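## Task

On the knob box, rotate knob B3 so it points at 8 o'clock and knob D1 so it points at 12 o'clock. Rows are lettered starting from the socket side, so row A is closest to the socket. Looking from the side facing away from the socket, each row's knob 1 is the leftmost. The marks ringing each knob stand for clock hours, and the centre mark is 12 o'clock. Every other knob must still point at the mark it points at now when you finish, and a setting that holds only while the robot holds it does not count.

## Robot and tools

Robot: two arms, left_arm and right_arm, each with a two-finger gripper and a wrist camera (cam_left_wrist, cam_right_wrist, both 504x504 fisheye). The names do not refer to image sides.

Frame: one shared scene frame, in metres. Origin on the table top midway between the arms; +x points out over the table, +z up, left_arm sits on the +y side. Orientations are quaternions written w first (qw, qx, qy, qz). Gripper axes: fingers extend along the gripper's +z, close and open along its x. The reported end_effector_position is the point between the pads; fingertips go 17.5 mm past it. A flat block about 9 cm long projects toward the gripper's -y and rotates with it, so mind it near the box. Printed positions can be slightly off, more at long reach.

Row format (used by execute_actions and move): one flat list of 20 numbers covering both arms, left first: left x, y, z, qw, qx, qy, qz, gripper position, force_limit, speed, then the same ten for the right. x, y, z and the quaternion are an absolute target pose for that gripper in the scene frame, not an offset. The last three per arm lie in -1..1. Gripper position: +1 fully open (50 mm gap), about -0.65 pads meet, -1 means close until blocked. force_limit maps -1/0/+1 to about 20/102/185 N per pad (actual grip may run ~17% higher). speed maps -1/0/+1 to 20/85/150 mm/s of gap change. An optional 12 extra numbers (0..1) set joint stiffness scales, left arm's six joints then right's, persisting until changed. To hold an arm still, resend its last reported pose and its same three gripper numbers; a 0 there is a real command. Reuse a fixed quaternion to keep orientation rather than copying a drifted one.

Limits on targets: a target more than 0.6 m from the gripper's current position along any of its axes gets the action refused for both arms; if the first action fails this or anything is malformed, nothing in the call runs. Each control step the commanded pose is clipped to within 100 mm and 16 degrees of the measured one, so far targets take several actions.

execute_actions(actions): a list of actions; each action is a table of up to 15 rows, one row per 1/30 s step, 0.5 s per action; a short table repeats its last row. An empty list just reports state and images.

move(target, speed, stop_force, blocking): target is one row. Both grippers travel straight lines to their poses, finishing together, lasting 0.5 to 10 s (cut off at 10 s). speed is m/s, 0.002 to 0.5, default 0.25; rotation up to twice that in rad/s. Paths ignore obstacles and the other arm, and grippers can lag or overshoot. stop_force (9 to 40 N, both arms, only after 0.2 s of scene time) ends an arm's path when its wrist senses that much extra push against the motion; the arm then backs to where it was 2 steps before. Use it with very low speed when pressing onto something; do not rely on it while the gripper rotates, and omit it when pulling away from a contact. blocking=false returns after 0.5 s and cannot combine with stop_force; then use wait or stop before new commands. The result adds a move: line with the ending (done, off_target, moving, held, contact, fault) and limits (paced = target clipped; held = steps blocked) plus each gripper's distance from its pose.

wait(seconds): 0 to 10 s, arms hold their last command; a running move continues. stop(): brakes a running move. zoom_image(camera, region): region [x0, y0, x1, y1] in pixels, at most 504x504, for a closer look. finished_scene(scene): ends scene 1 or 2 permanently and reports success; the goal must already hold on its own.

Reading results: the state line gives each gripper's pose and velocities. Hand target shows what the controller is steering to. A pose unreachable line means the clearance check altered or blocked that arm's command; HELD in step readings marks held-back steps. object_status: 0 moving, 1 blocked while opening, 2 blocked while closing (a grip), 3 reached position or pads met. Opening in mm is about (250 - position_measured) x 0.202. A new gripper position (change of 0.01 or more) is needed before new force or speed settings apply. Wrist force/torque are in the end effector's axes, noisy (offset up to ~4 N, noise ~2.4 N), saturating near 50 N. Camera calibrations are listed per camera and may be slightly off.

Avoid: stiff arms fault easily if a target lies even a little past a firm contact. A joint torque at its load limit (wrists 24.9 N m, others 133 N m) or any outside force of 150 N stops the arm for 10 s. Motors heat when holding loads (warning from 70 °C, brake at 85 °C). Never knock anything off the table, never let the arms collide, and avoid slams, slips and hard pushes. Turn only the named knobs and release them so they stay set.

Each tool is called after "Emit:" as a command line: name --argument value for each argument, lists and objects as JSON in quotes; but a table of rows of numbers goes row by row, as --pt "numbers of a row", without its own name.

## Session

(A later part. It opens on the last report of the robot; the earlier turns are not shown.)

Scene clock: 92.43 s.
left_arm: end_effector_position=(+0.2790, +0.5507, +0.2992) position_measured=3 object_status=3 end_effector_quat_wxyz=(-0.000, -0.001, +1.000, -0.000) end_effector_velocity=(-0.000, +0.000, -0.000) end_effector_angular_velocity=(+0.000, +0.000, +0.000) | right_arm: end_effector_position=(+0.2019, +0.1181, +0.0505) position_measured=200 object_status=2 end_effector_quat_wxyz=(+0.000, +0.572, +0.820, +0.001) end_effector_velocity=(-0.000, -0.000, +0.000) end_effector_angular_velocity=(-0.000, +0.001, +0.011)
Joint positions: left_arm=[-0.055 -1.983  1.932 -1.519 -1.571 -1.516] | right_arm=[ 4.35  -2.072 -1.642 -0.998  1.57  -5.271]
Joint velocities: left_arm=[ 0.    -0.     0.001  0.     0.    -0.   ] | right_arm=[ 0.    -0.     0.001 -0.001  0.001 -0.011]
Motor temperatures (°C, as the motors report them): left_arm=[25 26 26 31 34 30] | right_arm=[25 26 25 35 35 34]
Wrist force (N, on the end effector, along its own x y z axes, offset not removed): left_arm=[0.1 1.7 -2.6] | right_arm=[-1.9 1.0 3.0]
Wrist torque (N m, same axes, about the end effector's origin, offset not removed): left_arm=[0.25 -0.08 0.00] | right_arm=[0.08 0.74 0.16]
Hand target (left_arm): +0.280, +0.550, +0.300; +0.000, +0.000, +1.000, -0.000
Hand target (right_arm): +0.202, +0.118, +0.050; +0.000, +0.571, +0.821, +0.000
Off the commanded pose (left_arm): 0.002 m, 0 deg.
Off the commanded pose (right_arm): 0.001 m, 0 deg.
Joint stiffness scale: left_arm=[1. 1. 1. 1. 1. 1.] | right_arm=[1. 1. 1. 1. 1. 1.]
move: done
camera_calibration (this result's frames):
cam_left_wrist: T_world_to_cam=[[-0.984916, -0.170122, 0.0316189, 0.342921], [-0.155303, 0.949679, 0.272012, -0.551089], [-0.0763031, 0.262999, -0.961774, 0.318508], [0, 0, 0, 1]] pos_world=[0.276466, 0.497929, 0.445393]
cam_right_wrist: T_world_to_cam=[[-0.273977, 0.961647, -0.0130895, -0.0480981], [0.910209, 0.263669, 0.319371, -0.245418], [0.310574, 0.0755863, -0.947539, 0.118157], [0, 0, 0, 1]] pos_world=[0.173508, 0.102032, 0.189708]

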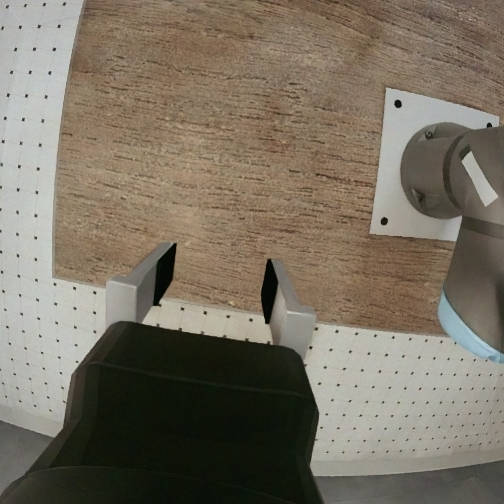

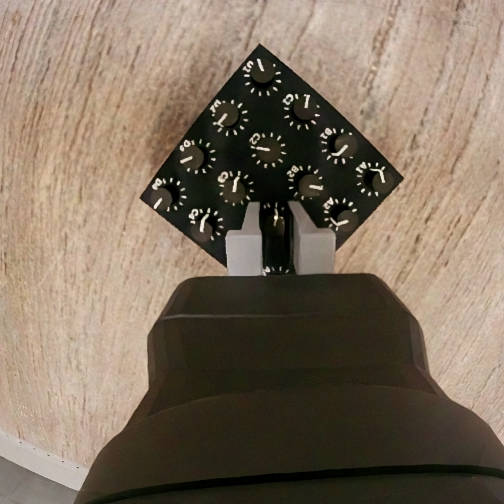

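Emit:
execute_actions --actions '[[[0.28,0.55,0.3,0,0,1,0,1,0,0, 0.2019,0.1181,0.0505,0,0.5714,0.8207,0,-0.12,-1,0],[0.28,0.55,0.3,0,0,1,0,1,0,0, 0.2019,0.1181,0.0505,0,0.5714,0.8207,0,-0.12,-1,0],[0.28,0.55,0.3,0,0,1,0,1,0,0, 0.2019,0.1181,0.0505,0,0.5714,0.8207,0,-0.12,-1,0],[0.28,0.55,0.3,0,0,1,0,1,0,0, 0.2019,0.1181,0.0505,0,0.5714,0.8207,0,-0.12,-1,0],[0.28,0.55,0.3,0,0,1,0,1,0,0, 0.2019,0.1181,0.052,0,0.5714,0.8207,0,-0.12,-1,0],[0.28,0.55,0.3,0,0,1,0,1,0,0, 0.2019,0.1181,0.054,0,0.5714,0.8207,0,-0.12,-1,0],[0.28,0.55,0.3,0,0,1,0,1,0,0, 0.2019,0.1181,0.056,0,0.5714,0.8207,0,-0.12,-1,0],[0.28,0.55,0.3,0,0,1,0,1,0,0, 0.2019,0.1181,0.058,0,0.5714,0.8207,0,-0.12,-1,0],[0.28,0.55,0.3,0,0,1,0,1,0,0, 0.2019,0.1181,0.060,0,0.5714,0.8207,0,-0.12,-1,0],[0.28,0.55,0.3,0,0,1,0,1,0,0, 0.2019,0.1181,0.062,0,0.5714,0.8207,0,-0.12,-1,0],[0.28,0.55,0.3,0,0,1,0,1,0,0, 0.2019,0.1181,0.064,0,0.5714,0.8207,0,-0.12,-1,0],[0.28,0.55,0.3,0,0,1,0,1,0,0, 0.2019,0.1181,0.066,0,0.5714,0.8207,0,-0.12,-1,0],[0.28,0.55,0.3,0,0,1,0,1,0,0, 0.2019,0.1181,0.068,0,0.5714,0.8207,0,-0.12,-1,0]]]'

Scene clock: 103.30 s.
left_arm: end_effector_position=(+0.2790, +0.5507, +0.2992) position_measured=3 object_status=3 end_effector_quat_wxyz=(-0.000, -0.001, +1.000, -0.000) end_effector_velocity=(-0.000, -0.000, -0.001) end_effector_angular_velocity=(-0.001, +0.002, -0.000) | right_arm: end_effector_position=(+0.2017, +0.1174, +0.0606) position_measured=171 object_status=3 end_effector_quat_wxyz=(+0.001, +0.572, +0.821, -0.001) end_effector_velocity=(+0.002, +0.010, +0.067) end_effector_angular_velocity=(+0.041, -0.009, +0.001)
Joint positions: left_arm=[-0.055 -1.983  1.932 -1.519 -1.571 -1.516] | right_arm=[ 4.35  -2.059 -1.631 -1.025  1.57  -5.273]
Joint velocities: left_arm=[-0.    -0.     0.002  0.    -0.001  0.   ] | right_arm=[ 0.001  0.081  0.06  -0.099  0.    -0.001]
Motor temperatures (°C, as the motors report them): left_arm=[25 26 26 31 34 30] | right_arm=[25 26 25 35 35 34]
Wrist force (N, on the end effector, along its own x y z axes, offset not removed): left_arm=[-0.3 0.6 -2.4] | right_arm=[-2.0 0.5 2.0]
Wrist torque (N m, same axes, about the end effector's origin, offset not removed): left_arm=[0.12 -0.04 -0.03] | right_arm=[0.14 0.50 0.05]
Hand target (left_arm): +0.280, +0.550, +0.300; +0.000, +0.000, +1.000, -0.000
Hand target (right_arm): +0.202, +0.118, +0.068; -0.000, +0.571, +0.821, +0.000
Off the commanded pose (left_arm): 0.002 m, 0 deg.
Off the commanded pose (right_arm): 0.007 m, 0 deg.
Joint stiffness scale: left_arm=[1. 1. 1. 1. 1. 1.] | right_arm=[1. 1. 1. 1. 1. 1.]
Step readings (end_effector_position):
0: left_arm (+0.2790, +0.5507, +0.2992) | right_arm (+0.2019, +0.1180, +0.0505)
1: left_arm (+0.2790, +0.5507, +0.2992) | right_arm (+0.2019, +0.1180, +0.0505)
2: left_arm (+0.2790, +0.5507, +0.2992) | right_arm (+0.2018, +0.1180, +0.0505)
4: left_arm (+0.2790, +0.5507, +0.2992) | right_arm (+0.2018, +0.1179, +0.0505)
8: left_arm (+0.2790, +0.5507, +0.2992) | right_arm (+0.2017, +0.1172, +0.0505)
15: end_effector_position above
camera_calibration (this result's frames):
cam_left_wrist: T_world_to_cam=[[-0.984916, -0.170122, 0.0316192, 0.342921], [-0.155303, 0.949679, 0.272013, -0.55109], [-0.0763034, 0.262999, -0.961774, 0.318507], [0, 0, 0, 1]] pos_world=[0.276466, 0.497929, 0.445393]
cam_right_wrist: T_world_to_cam=[[-0.27583, 0.961072, -0.0161062, -0.0466773], [0.909947, 0.266482, 0.317778, -0.248492], [0.3097, 0.0729969, -0.948028, 0.128319], [0, 0, 0, 1]] pos_world=[0.173499, 0.101712, 0.199864]

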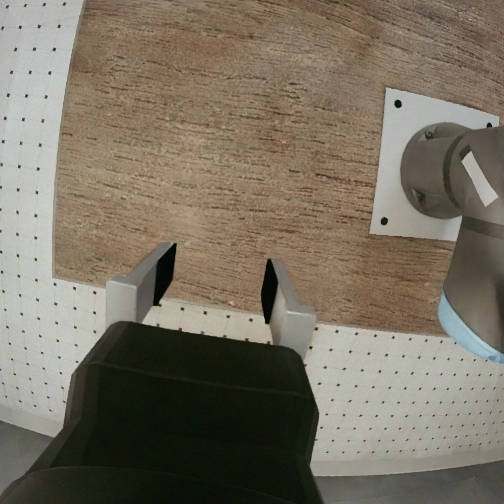

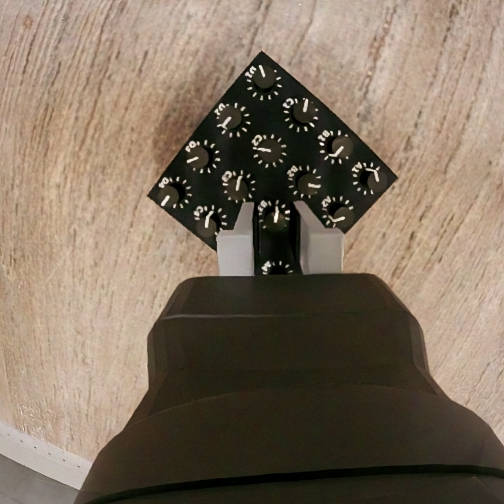

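Emit:
move --target '[0.28,0.55,0.3,0,0,1,0,1,0,0, 0.1308,0.0890,0.064,0,0.5714,0.8207,0,-0.08,-1,0]' --speed 0.15

Emit:
zoom_image --camera "cam_right_wrist" --region '[200,130,350,280]'

Scene clock: 106.03 s.
left_arm: end_effector_position=(+0.2790, +0.5507, +0.2992) position_measured=3 object_status=3 end_effector_quat_wxyz=(-0.000, -0.001, +1.000, -0.000) end_effector_velocity=(+0.000, +0.000, -0.000) end_effector_angular_velocity=(+0.001, +0.000, +0.000) | right_arm: end_effector_position=(+0.1322, +0.0893, +0.0641) position_measured=165 object_status=3 end_effector_quat_wxyz=(-0.000, +0.572, +0.820, -0.000) end_effector_velocity=(-0.001, -0.000, -0.002) end_effector_angular_velocity=(+0.001, -0.000, -0.007)
Joint positions: left_arm=[-0.055 -1.983  1.932 -1.519 -1.571 -1.516] | right_arm=[ 4.456 -1.949 -1.791 -0.973  1.572 -5.166]
Joint velocities: left_arm=[-0.     0.     0.    -0.     0.001 -0.   ] | right_arm=[ 0.001 -0.001 -0.004  0.006 -0.     0.008]
Motor temperatures (°C, as the motors report them): left_arm=[25 26 26 31 34 30] | right_arm=[25 26 25 35 35 34]
Wrist force (N, on the end effector, along its own x y z axes, offset not removed): left_arm=[0.0 1.7 -2.6] | right_arm=[-2.9 1.3 2.0]
Wrist torque (N m, same axes, about the end effector's origin, offset not removed): left_arm=[0.27 -0.06 -0.05] | right_arm=[0.23 0.69 0.08]
Hand target (left_arm): +0.280, +0.550, +0.300; +0.000, +0.000, +1.000, -0.000
Hand target (right_arm): +0.131, +0.089, +0.064; -0.000, +0.571, +0.821, -0.000
Off the commanded pose (left_arm): 0.002 m, 0 deg.
Off the commanded pose (right_arm): 0.001 m, 0 deg.
Joint stiffness scale: left_arm=[1. 1. 1. 1. 1. 1.] | right_arm=[1. 1. 1. 1. 1. 1.]
move: done
camera_calibration (this result's frames):
cam_left_wrist: T_world_to_cam=[[-0.984916, -0.170122, 0.0316192, 0.342921], [-0.155303, 0.949679, 0.272013, -0.55109], [-0.0763034, 0.263, -0.961774, 0.318507], [0, 0, 0, 1]] pos_world=[0.276465, 0.497929, 0.445393]
cam_right_wrist: T_world_to_cam=[[-0.275296, 0.961258, -0.013956, -0.0391103], [0.910396, 0.265338, 0.317451, -0.178756], [0.308855, 0.0746872, -0.948172, 0.155153], [0, 0, 0, 1]] pos_world=[0.104052, 0.0734379, 0.203312]

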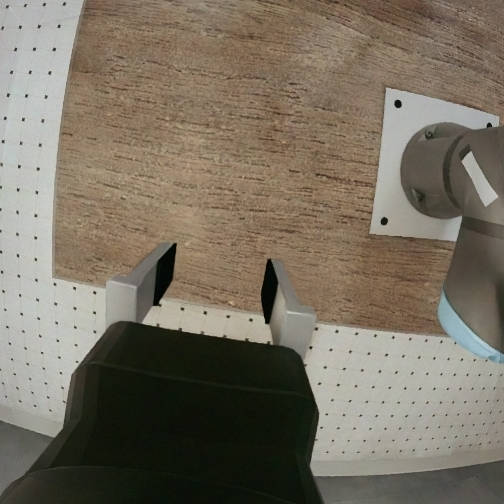

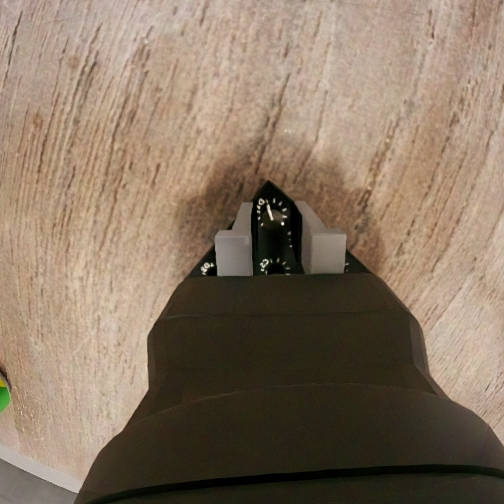

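Region (200, 130, 350, 280) of cam_right_wrist's 504x504 image, scaled by 3.360, with more detail than that image has.

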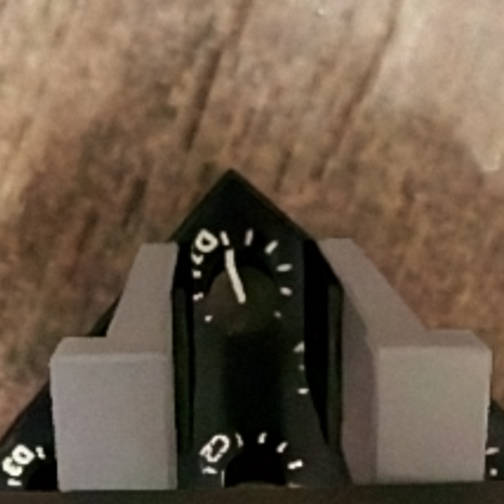

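Emit:
move --target '[0.28,0.55,0.3,0,0,1,0,1,0,0, 0.1320,0.0877,0.049,0,0.5714,0.8207,0,-0.08,-1,0]' --speed 0.025 --stop_force 10

Emit:
zoom_image --camera "cam_right_wrist" --region '[200,130,350,280]'

Scene clock: 109.60 s.
left_arm: end_effector_position=(+0.2790, +0.5507, +0.2992) position_measured=3 object_status=3 end_effector_quat_wxyz=(-0.000, -0.001, +1.000, -0.000) end_effector_velocity=(+0.000, -0.000, +0.001) end_effector_angular_velocity=(+0.000, -0.001, -0.001) | right_arm: end_effector_position=(+0.1321, +0.0885, +0.0504) position_measured=165 object_status=3 end_effector_quat_wxyz=(-0.001, +0.572, +0.820, +0.001) end_effector_velocity=(-0.000, +0.003, +0.002) end_effector_angular_velocity=(+0.011, -0.001, +0.001)
Joint positions: left_arm=[-0.055 -1.983  1.932 -1.519 -1.571 -1.516] | right_arm=[ 4.456 -1.966 -1.809 -0.936  1.571 -5.166]
Joint velocities: left_arm=[-0.001  0.    -0.001  0.     0.     0.   ] | right_arm=[ 0.     0.001  0.001  0.009  0.    -0.   ]
Motor temperatures (°C, as the motors report them): left_arm=[25 26 26 31 34 30] | right_arm=[25 26 25 35 35 34]
Wrist force (N, on the end effector, along its own x y z axes, offset not removed): left_arm=[1.3 2.7 -1.8] | right_arm=[-1.4 0.3 1.9]
Wrist torque (N m, same axes, about the end effector's origin, offset not removed): left_arm=[0.42 -0.30 -0.07] | right_arm=[0.09 0.44 0.10]
Hand target (left_arm): +0.280, +0.550, +0.300; +0.000, +0.000, +1.000, -0.000
Hand target (right_arm): +0.132, +0.088, +0.049; +0.000, +0.571, +0.821, -0.000
Off the commanded pose (left_arm): 0.002 m, 0 deg.
Off the commanded pose (right_arm): 0.002 m, 0 deg.
Joint stiffness scale: left_arm=[1. 1. 1. 1. 1. 1.] | right_arm=[1. 1. 1. 1. 1. 1.]
move: done
camera_calibration (this result's frames):
cam_left_wrist: T_world_to_cam=[[-0.984916, -0.170121, 0.0316196, 0.34292], [-0.155302, 0.949679, 0.272014, -0.55109], [-0.0763038, 0.263, -0.961774, 0.318507], [0, 0, 0, 1]] pos_world=[0.276465, 0.497929, 0.445393]
cam_right_wrist: T_world_to_cam=[[-0.27521, 0.961307, -0.0121716, -0.0386284], [0.910327, 0.264645, 0.318227, -0.17412], [0.309135, 0.0764993, -0.947936, 0.142085], [0, 0, 0, 1]] pos_world=[0.103952, 0.0723443, 0.189627]

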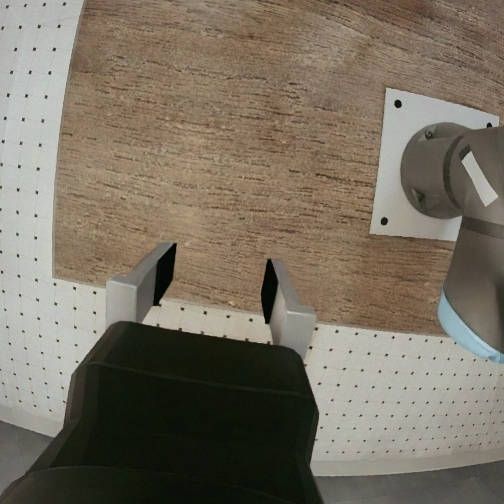

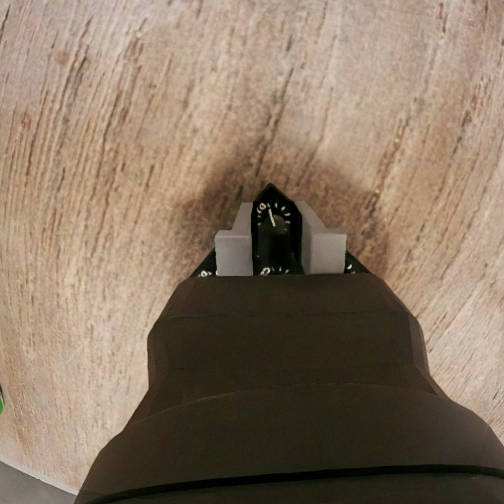

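Region (200, 130, 350, 280) of cam_right_wrist's 504x504 image, scaled by 3.360, with more detail than that image has.

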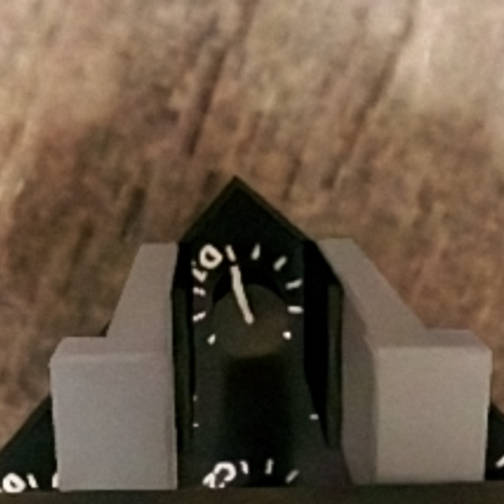

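Emit:
execute_actions --actions '[[[0.28,0.55,0.3,0,0,1,0,1,0,0, 0.1322,0.0882,0.0503,0,0.5714,0.8207,0,-1,-0.85,-0.8]]]'

Emit:
move --target '[0.28,0.55,0.3,0,0,1,0,1,0,0, 0.1322,0.0882,0.0503,0,0.9406,-0.3396,0,-1,-0.85,-0.8]' --speed 0.45

Emit:
zoom_image --camera "cam_right_wrist" --region '[200,130,350,280]'

Scene clock: 113.97 s.
left_arm: end_effector_position=(+0.2790, +0.5507, +0.2992) position_measured=3 object_status=3 end_effector_quat_wxyz=(-0.000, -0.001, +1.000, -0.000) end_effector_velocity=(-0.000, -0.000, -0.001) end_effector_angular_velocity=(-0.001, +0.001, -0.000) | right_arm: end_effector_position=(+0.1321, +0.0884, +0.0504) position_measured=200 object_status=2 end_effector_quat_wxyz=(-0.001, +0.572, +0.820, +0.000) end_effector_velocity=(-0.000, -0.000, -0.001) end_effector_angular_velocity=(-0.001, +0.001, +0.001)
Joint positions: left_arm=[-0.055 -1.983  1.932 -1.519 -1.571 -1.516] | right_arm=[ 4.456 -1.966 -1.809 -0.937  1.571 -5.167]
Joint velocities: left_arm=[ 0.     0.     0.001  0.    -0.001  0.   ] | right_arm=[-0.    -0.    -0.001 -0.     0.001 -0.001]
Motor temperatures (°C, as the motors report them): left_arm=[25 26 26 31 34 30] | right_arm=[25 26 25 35 35 34]
Wrist force (N, on the end effector, along its own x y z axes, offset not removed): left_arm=[0.0 3.8 -2.7] | right_arm=[0.0 2.1 1.5]
Wrist torque (N m, same axes, about the end effector's origin, offset not removed): left_arm=[0.71 -0.10 0.01] | right_arm=[0.30 0.37 0.06]
Hand target (left_arm): +0.280, +0.550, +0.300; +0.000, +0.000, +1.000, -0.000
Hand target (right_arm): +0.132, +0.088, +0.050; -0.000, +0.571, +0.821, +0.000
Off the commanded pose (left_arm): 0.002 m, 0 deg.
Off the commanded pose (right_arm): 0.000 m, 0 deg.
Joint stiffness scale: left_arm=[1. 1. 1. 1. 1. 1.] | right_arm=[1. 1. 1. 1. 1. 1.]
Step readings (end_effector_position):
0: left_arm (+0.2790, +0.5507, +0.2992) | right_arm (+0.1321, +0.0887, +0.0505)
1: left_arm (+0.2790, +0.5507, +0.2992) | right_arm (+0.1321, +0.0887, +0.0505)
2: left_arm (+0.2790, +0.5507, +0.2992) | right_arm (+0.1321, +0.0887, +0.0505)
4: left_arm (+0.2790, +0.5507, +0.2992) | right_arm (+0.1321, +0.0886, +0.0505)
8: left_arm (+0.2790, +0.5507, +0.2992) | right_arm (+0.1321, +0.0884, +0.0504)
15: end_effector_position above
camera_calibration (this result's frames):
cam_left_wrist: T_world_to_cam=[[-0.984916, -0.170121, 0.03162, 0.34292], [-0.155302, 0.949679, 0.272014, -0.55109], [-0.0763042, 0.263, -0.961774, 0.318507], [0, 0, 0, 1]] pos_world=[0.276465, 0.497929, 0.445392]
cam_right_wrist: T_world_to_cam=[[-0.275438, 0.961238, -0.0124663, -0.0384916], [0.910262, 0.264957, 0.318153, -0.174107], [0.309124, 0.0762839, -0.947957, 0.142086], [0, 0, 0, 1]] pos_world=[0.103958, 0.0722915, 0.189604]

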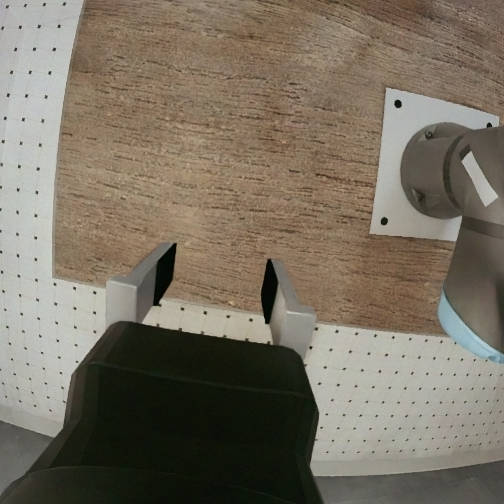

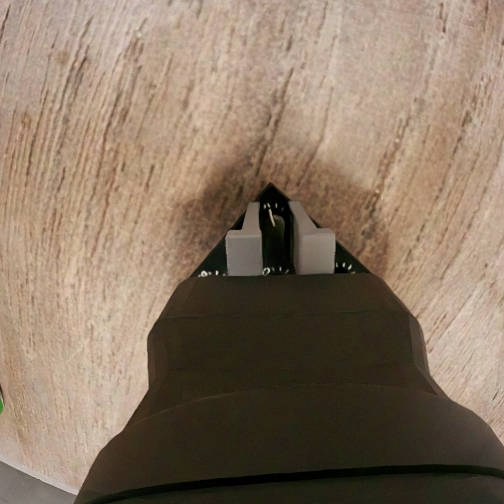

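Scene clock: 117.53 s.
left_arm: end_effector_position=(+0.2790, +0.5507, +0.2992) position_measured=3 object_status=3 end_effector_quat_wxyz=(-0.000, -0.001, +1.000, -0.000) end_effector_velocity=(-0.000, +0.000, -0.001) end_effector_angular_velocity=(+0.000, +0.002, -0.000) | right_arm: end_effector_position=(+0.1332, +0.0872, +0.0505) position_measured=200 object_status=2 end_effector_quat_wxyz=(-0.000, +0.941, -0.340, -0.001) end_effector_velocity=(-0.000, +0.002, +0.002) end_effector_angular_velocity=(+0.003, -0.001, -0.013)
Joint positions: left_arm=[-0.055 -1.983  1.932 -1.519 -1.571 -1.516] | right_arm=[ 4.52  -1.887 -1.924 -0.901  1.572 -2.484]
Joint velocities: left_arm=[-0.    -0.     0.002 -0.     0.     0.   ] | right_arm=[ 0.002  0.     0.004 -0.    -0.001  0.014]
Motor temperatures (°C, as the motors report them): left_arm=[25 26 26 31 34 30] | right_arm=[25 26 25 35 35 34]
Wrist force (N, on the end effector, along its own x y z axes, offset not removed): left_arm=[0.0 2.1 -1.0] | right_arm=[-2.6 -0.2 2.1]
Wrist torque (N m, same axes, about the end effector's origin, offset not removed): left_arm=[0.48 -0.04 0.02] | right_arm=[-0.02 0.49 0.10]
Hand target (left_arm): +0.280, +0.550, +0.300; +0.000, +0.000, +1.000, -0.000
Hand target (right_arm): +0.132, +0.088, +0.050; -0.000, +0.941, -0.340, -0.000
Off the commanded pose (left_arm): 0.002 m, 0 deg.
Off the commanded pose (right_arm): 0.001 m, 0 deg.
Joint stiffness scale: left_arm=[1. 1. 1. 1. 1. 1.] | right_arm=[1. 1. 1. 1. 1. 1.]
move: done
camera_calibration (this result's frames):
cam_left_wrist: T_world_to_cam=[[-0.984916, -0.170121, 0.0316198, 0.34292], [-0.155302, 0.949679, 0.272014, -0.55109], [-0.076304, 0.263, -0.961774, 0.318507], [0, 0, 0, 1]] pos_world=[0.276465, 0.497929, 0.445392]
cam_right_wrist: T_world_to_cam=[[0.719309, -0.694522, -0.0152656, -0.0250025], [-0.654909, -0.685284, 0.318557, 0.116472], [-0.231707, -0.219144, -0.947781, 0.23969], [0, 0, 0, 1]] pos_world=[0.149801, 0.114978, 0.189689]

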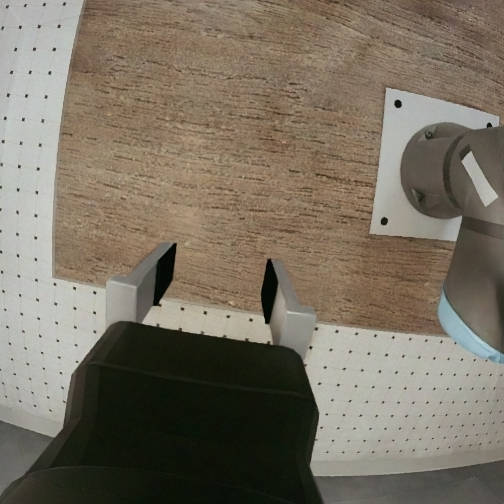

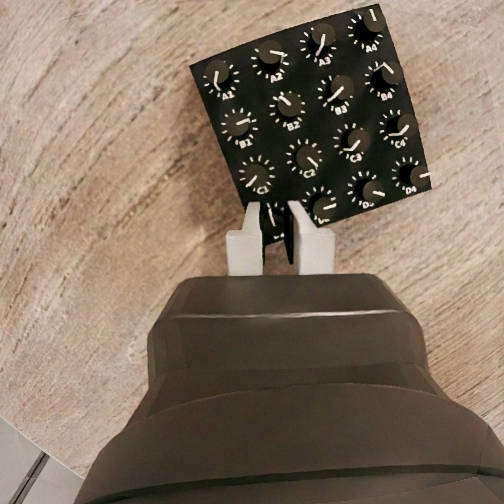

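Region (200, 130, 350, 280) of cam_right_wrist's 504x504 image, scaled by 3.360, with more detail than that image has.

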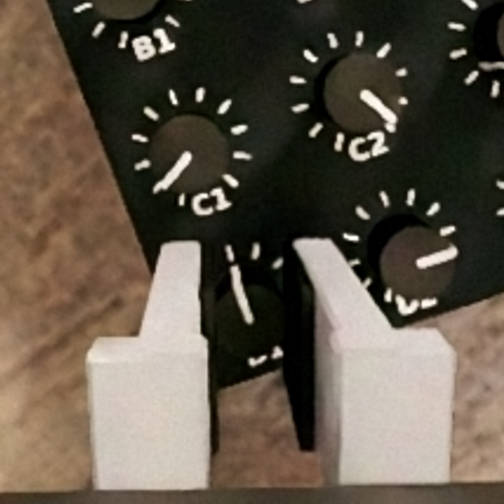

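Emit:
execute_actions --actions '[[[0.28,0.55,0.3,0,0,1,0,1,0,0, 0.1330,0.0876,0.0505,0,0.9406,-0.3396,0,-0.15,-1,0],[0.28,0.55,0.3,0,0,1,0,1,0,0, 0.1330,0.0876,0.0505,0,0.9406,-0.3396,0,-0.15,-1,0],[0.28,0.55,0.3,0,0,1,0,1,0,0, 0.1330,0.0876,0.0505,0,0.9406,-0.3396,0,-0.15,-1,0],[0.28,0.55,0.3,0,0,1,0,1,0,0, 0.1330,0.0876,0.052,0,0.9406,-0.3396,0,-0.15,-1,0],[0.28,0.55,0.3,0,0,1,0,1,0,0, 0.1330,0.0876,0.054,0,0.9406,-0.3396,0,-0.15,-1,0],[0.28,0.55,0.3,0,0,1,0,1,0,0, 0.1330,0.0876,0.056,0,0.9406,-0.3396,0,-0.15,-1,0],[0.28,0.55,0.3,0,0,1,0,1,0,0, 0.1330,0.0876,0.058,0,0.9406,-0.3396,0,-0.15,-1,0],[0.28,0.55,0.3,0,0,1,0,1,0,0, 0.1330,0.0876,0.060,0,0.9406,-0.3396,0,-0.15,-1,0],[0.28,0.55,0.3,0,0,1,0,1,0,0, 0.1330,0.0876,0.062,0,0.9406,-0.3396,0,-0.15,-1,0],[0.28,0.55,0.3,0,0,1,0,1,0,0, 0.1330,0.0876,0.064,0,0.9406,-0.3396,0,-0.15,-1,0],[0.28,0.55,0.3,0,0,1,0,1,0,0, 0.1330,0.0876,0.067,0,0.9406,-0.3396,0,-0.15,-1,0],[0.28,0.55,0.3,0,0,1,0,1,0,0, 0.1330,0.0876,0.070,0,0.9406,-0.3396,0,-0.15,-1,0],[0.28,0.55,0.3,0,0,1,0,1,0,0, 0.1330,0.0876,0.073,0,0.9406,-0.3396,0,-0.15,-1,0],[0.28,0.55,0.3,0,0,1,0,1,0,0, 0.1330,0.0876,0.076,0,0.9406,-0.3396,0,-0.15,-1,0],[0.28,0.55,0.3,0,0,1,0,1,0,0, 0.1330,0.0876,0.079,0,0.9406,-0.3396,0,-0.15,-1,0]]]'

Emit:
wait --seconds 0.5

Emit:
zoom_image --camera "cam_right_wrist" --region '[180,10,430,260]'

Scene clock: 127.70 s.
left_arm: end_effector_position=(+0.2790, +0.5507, +0.2992) position_measured=3 object_status=3 end_effector_quat_wxyz=(-0.000, -0.001, +1.000, -0.000) end_effector_velocity=(-0.000, -0.000, -0.001) end_effector_angular_velocity=(-0.001, +0.001, +0.000) | right_arm: end_effector_position=(+0.1333, +0.0867, +0.0643) position_measured=175 object_status=3 end_effector_quat_wxyz=(+0.001, +0.940, -0.340, -0.000) end_effector_velocity=(+0.000, +0.007, +0.086) end_effector_angular_velocity=(+0.026, -0.001, +0.002)
Joint positions: left_arm=[-0.055 -1.983  1.932 -1.519 -1.571 -1.516] | right_arm=[ 4.52  -1.866 -1.909 -0.939  1.571 -2.483]
Joint velocities: left_arm=[-0.    -0.     0.001  0.    -0.001 -0.   ] | right_arm=[ 0.     0.124  0.09  -0.188 -0.    -0.001]
Motor temperatures (°C, as the motors report them): left_arm=[25 26 26 31 34 30] | right_arm=[25 26 25 35 35 34]
Wrist force (N, on the end effector, along its own x y z axes, offset not removed): left_arm=[0.2 3.0 -2.0] | right_arm=[-2.2 -0.4 2.3]
Wrist torque (N m, same axes, about the end effector's origin, offset not removed): left_arm=[0.50 -0.13 -0.05] | right_arm=[-0.03 0.49 0.07]
Hand target (left_arm): +0.280, +0.550, +0.300; +0.000, +0.000, +1.000, -0.000
Hand target (right_arm): +0.133, +0.088, +0.079; -0.000, +0.941, -0.340, -0.000
Off the commanded pose (left_arm): 0.002 m, 0 deg.
Off the commanded pose (right_arm): 0.015 m, 0 deg.
Joint stiffness scale: left_arm=[1. 1. 1. 1. 1. 1.] | right_arm=[1. 1. 1. 1. 1. 1.]
Step readings (end_effector_position):
0: left_arm (+0.2790, +0.5507, +0.2992) | right_arm (+0.1332, +0.0872, +0.0505)
1: left_arm (+0.2790, +0.5507, +0.2992) | right_arm (+0.1332, +0.0872, +0.0505)
2: left_arm (+0.2790, +0.5507, +0.2992) | right_arm (+0.1332, +0.0871, +0.0505)
4: left_arm (+0.2790, +0.5507, +0.2992) | right_arm (+0.1333, +0.0871, +0.0505)
8: left_arm (+0.2790, +0.5507, +0.2992) | right_arm (+0.1333, +0.0861, +0.0508)
15: end_effector_position above
camera_calibration (this result's frames):
cam_left_wrist: T_world_to_cam=[[-0.984916, -0.170121, 0.0316201, 0.34292], [-0.155302, 0.949679, 0.272015, -0.55109], [-0.0763042, 0.263001, -0.961773, 0.318506], [0, 0, 0, 1]] pos_world=[0.276465, 0.497929, 0.445392]
cam_right_wrist: T_world_to_cam=[[0.71853, -0.695366, -0.013435, -0.0251494], [-0.655865, -0.683887, 0.319593, 0.111754], [-0.231422, -0.220826, -0.94746, 0.252825], [0, 0, 0, 1]] pos_world=[0.149875, 0.114769, 0.203488]

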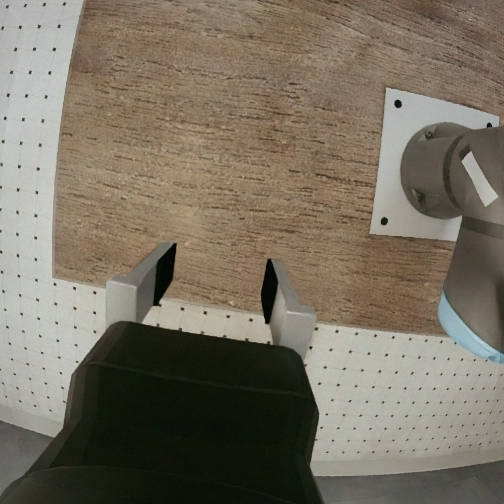

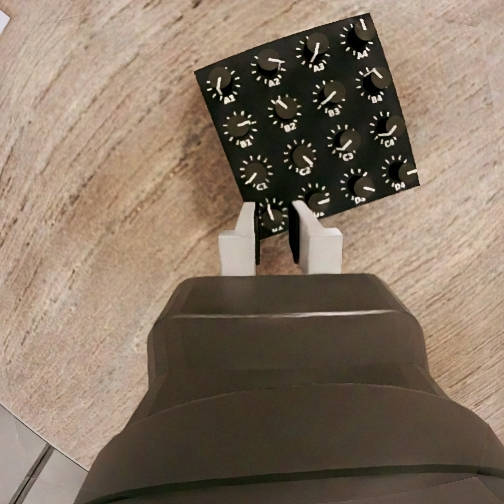

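Scene clock: 128.20 s.
left_arm: end_effector_position=(+0.2790, +0.5507, +0.2992) position_measured=3 object_status=3 end_effector_quat_wxyz=(-0.000, -0.001, +1.000, -0.000) end_effector_velocity=(+0.000, +0.000, +0.001) end_effector_angular_velocity=(+0.000, -0.001, +0.000) | right_arm: end_effector_position=(+0.1333, +0.0869, +0.0783) position_measured=175 object_status=3 end_effector_quat_wxyz=(-0.000, +0.940, -0.340, -0.000) end_effector_velocity=(-0.000, +0.000, +0.001) end_effector_angular_velocity=(-0.001, +0.000, +0.001)
Joint positions: left_arm=[-0.055 -1.983  1.932 -1.519 -1.571 -1.516] | right_arm=[ 4.52  -1.845 -1.894 -0.972  1.571 -2.483]
Joint velocities: left_arm=[ 0.    -0.    -0.001  0.    -0.    -0.   ] | right_arm=[ 0.     0.     0.002 -0.004  0.    -0.001]
Motor temperatures (°C, as the motors report them): left_arm=[25 26 26 31 34 30] | right_arm=[25 26 25 35 35 34]
Wrist force (N, on the end effector, along its own x y z axes, offset not removed): left_arm=[-0.1 2.5 -1.8] | right_arm=[-1.8 1.4 2.5]
Wrist torque (N m, same axes, about the end effector's origin, offset not removed): left_arm=[0.50 -0.10 0.10] | right_arm=[0.26 0.49 0.06]
Hand target (left_arm): +0.280, +0.550, +0.300; +0.000, +0.000, +1.000, -0.000
Hand target (right_arm): +0.133, +0.088, +0.079; -0.000, +0.941, -0.340, -0.000
Off the commanded pose (left_arm): 0.002 m, 0 deg.
Off the commanded pose (right_arm): 0.001 m, 0 deg.
Joint stiffness scale: left_arm=[1. 1. 1. 1. 1. 1.] | right_arm=[1. 1. 1. 1. 1. 1.]
wait: 0.50 s; at rest by 0.37 s
camera_calibration (this result's frames):
cam_left_wrist: T_world_to_cam=[[-0.984916, -0.170121, 0.0316201, 0.34292], [-0.155301, 0.949679, 0.272014, -0.55109], [-0.0763042, 0.263001, -0.961774, 0.318507], [0, 0, 0, 1]] pos_world=[0.276465, 0.497929, 0.445392]
cam_right_wrist: T_world_to_cam=[[0.718573, -0.695295, -0.0147614, -0.0247559], [-0.655859, -0.68457, 0.318141, 0.107606], [-0.231307, -0.218926, -0.947929, 0.265925], [0, 0, 0, 1]] pos_world=[0.149873, 0.114669, 0.217479]

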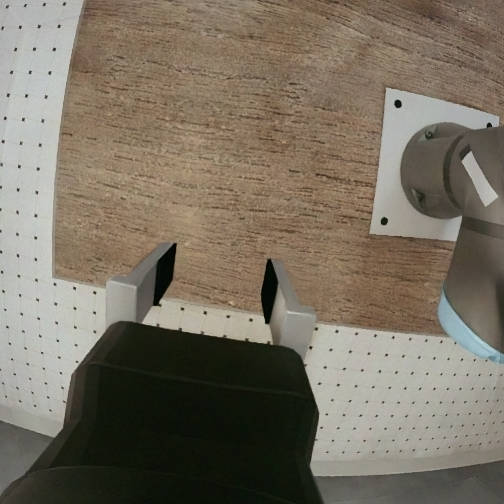

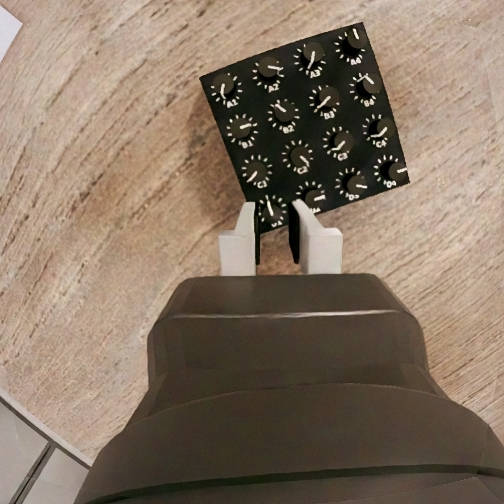

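Region (180, 10, 430, 260) of cam_right_wrist's 504x504 image, scaled by 2.016, with more detail than that image has.

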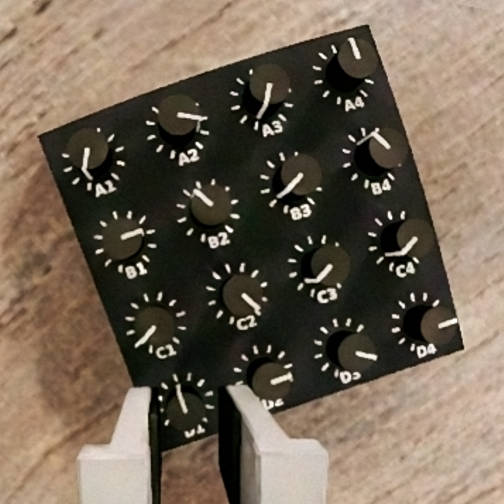

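All as intended.

Emit:
finished_scene --scene 1

The scene is finished: the task was done.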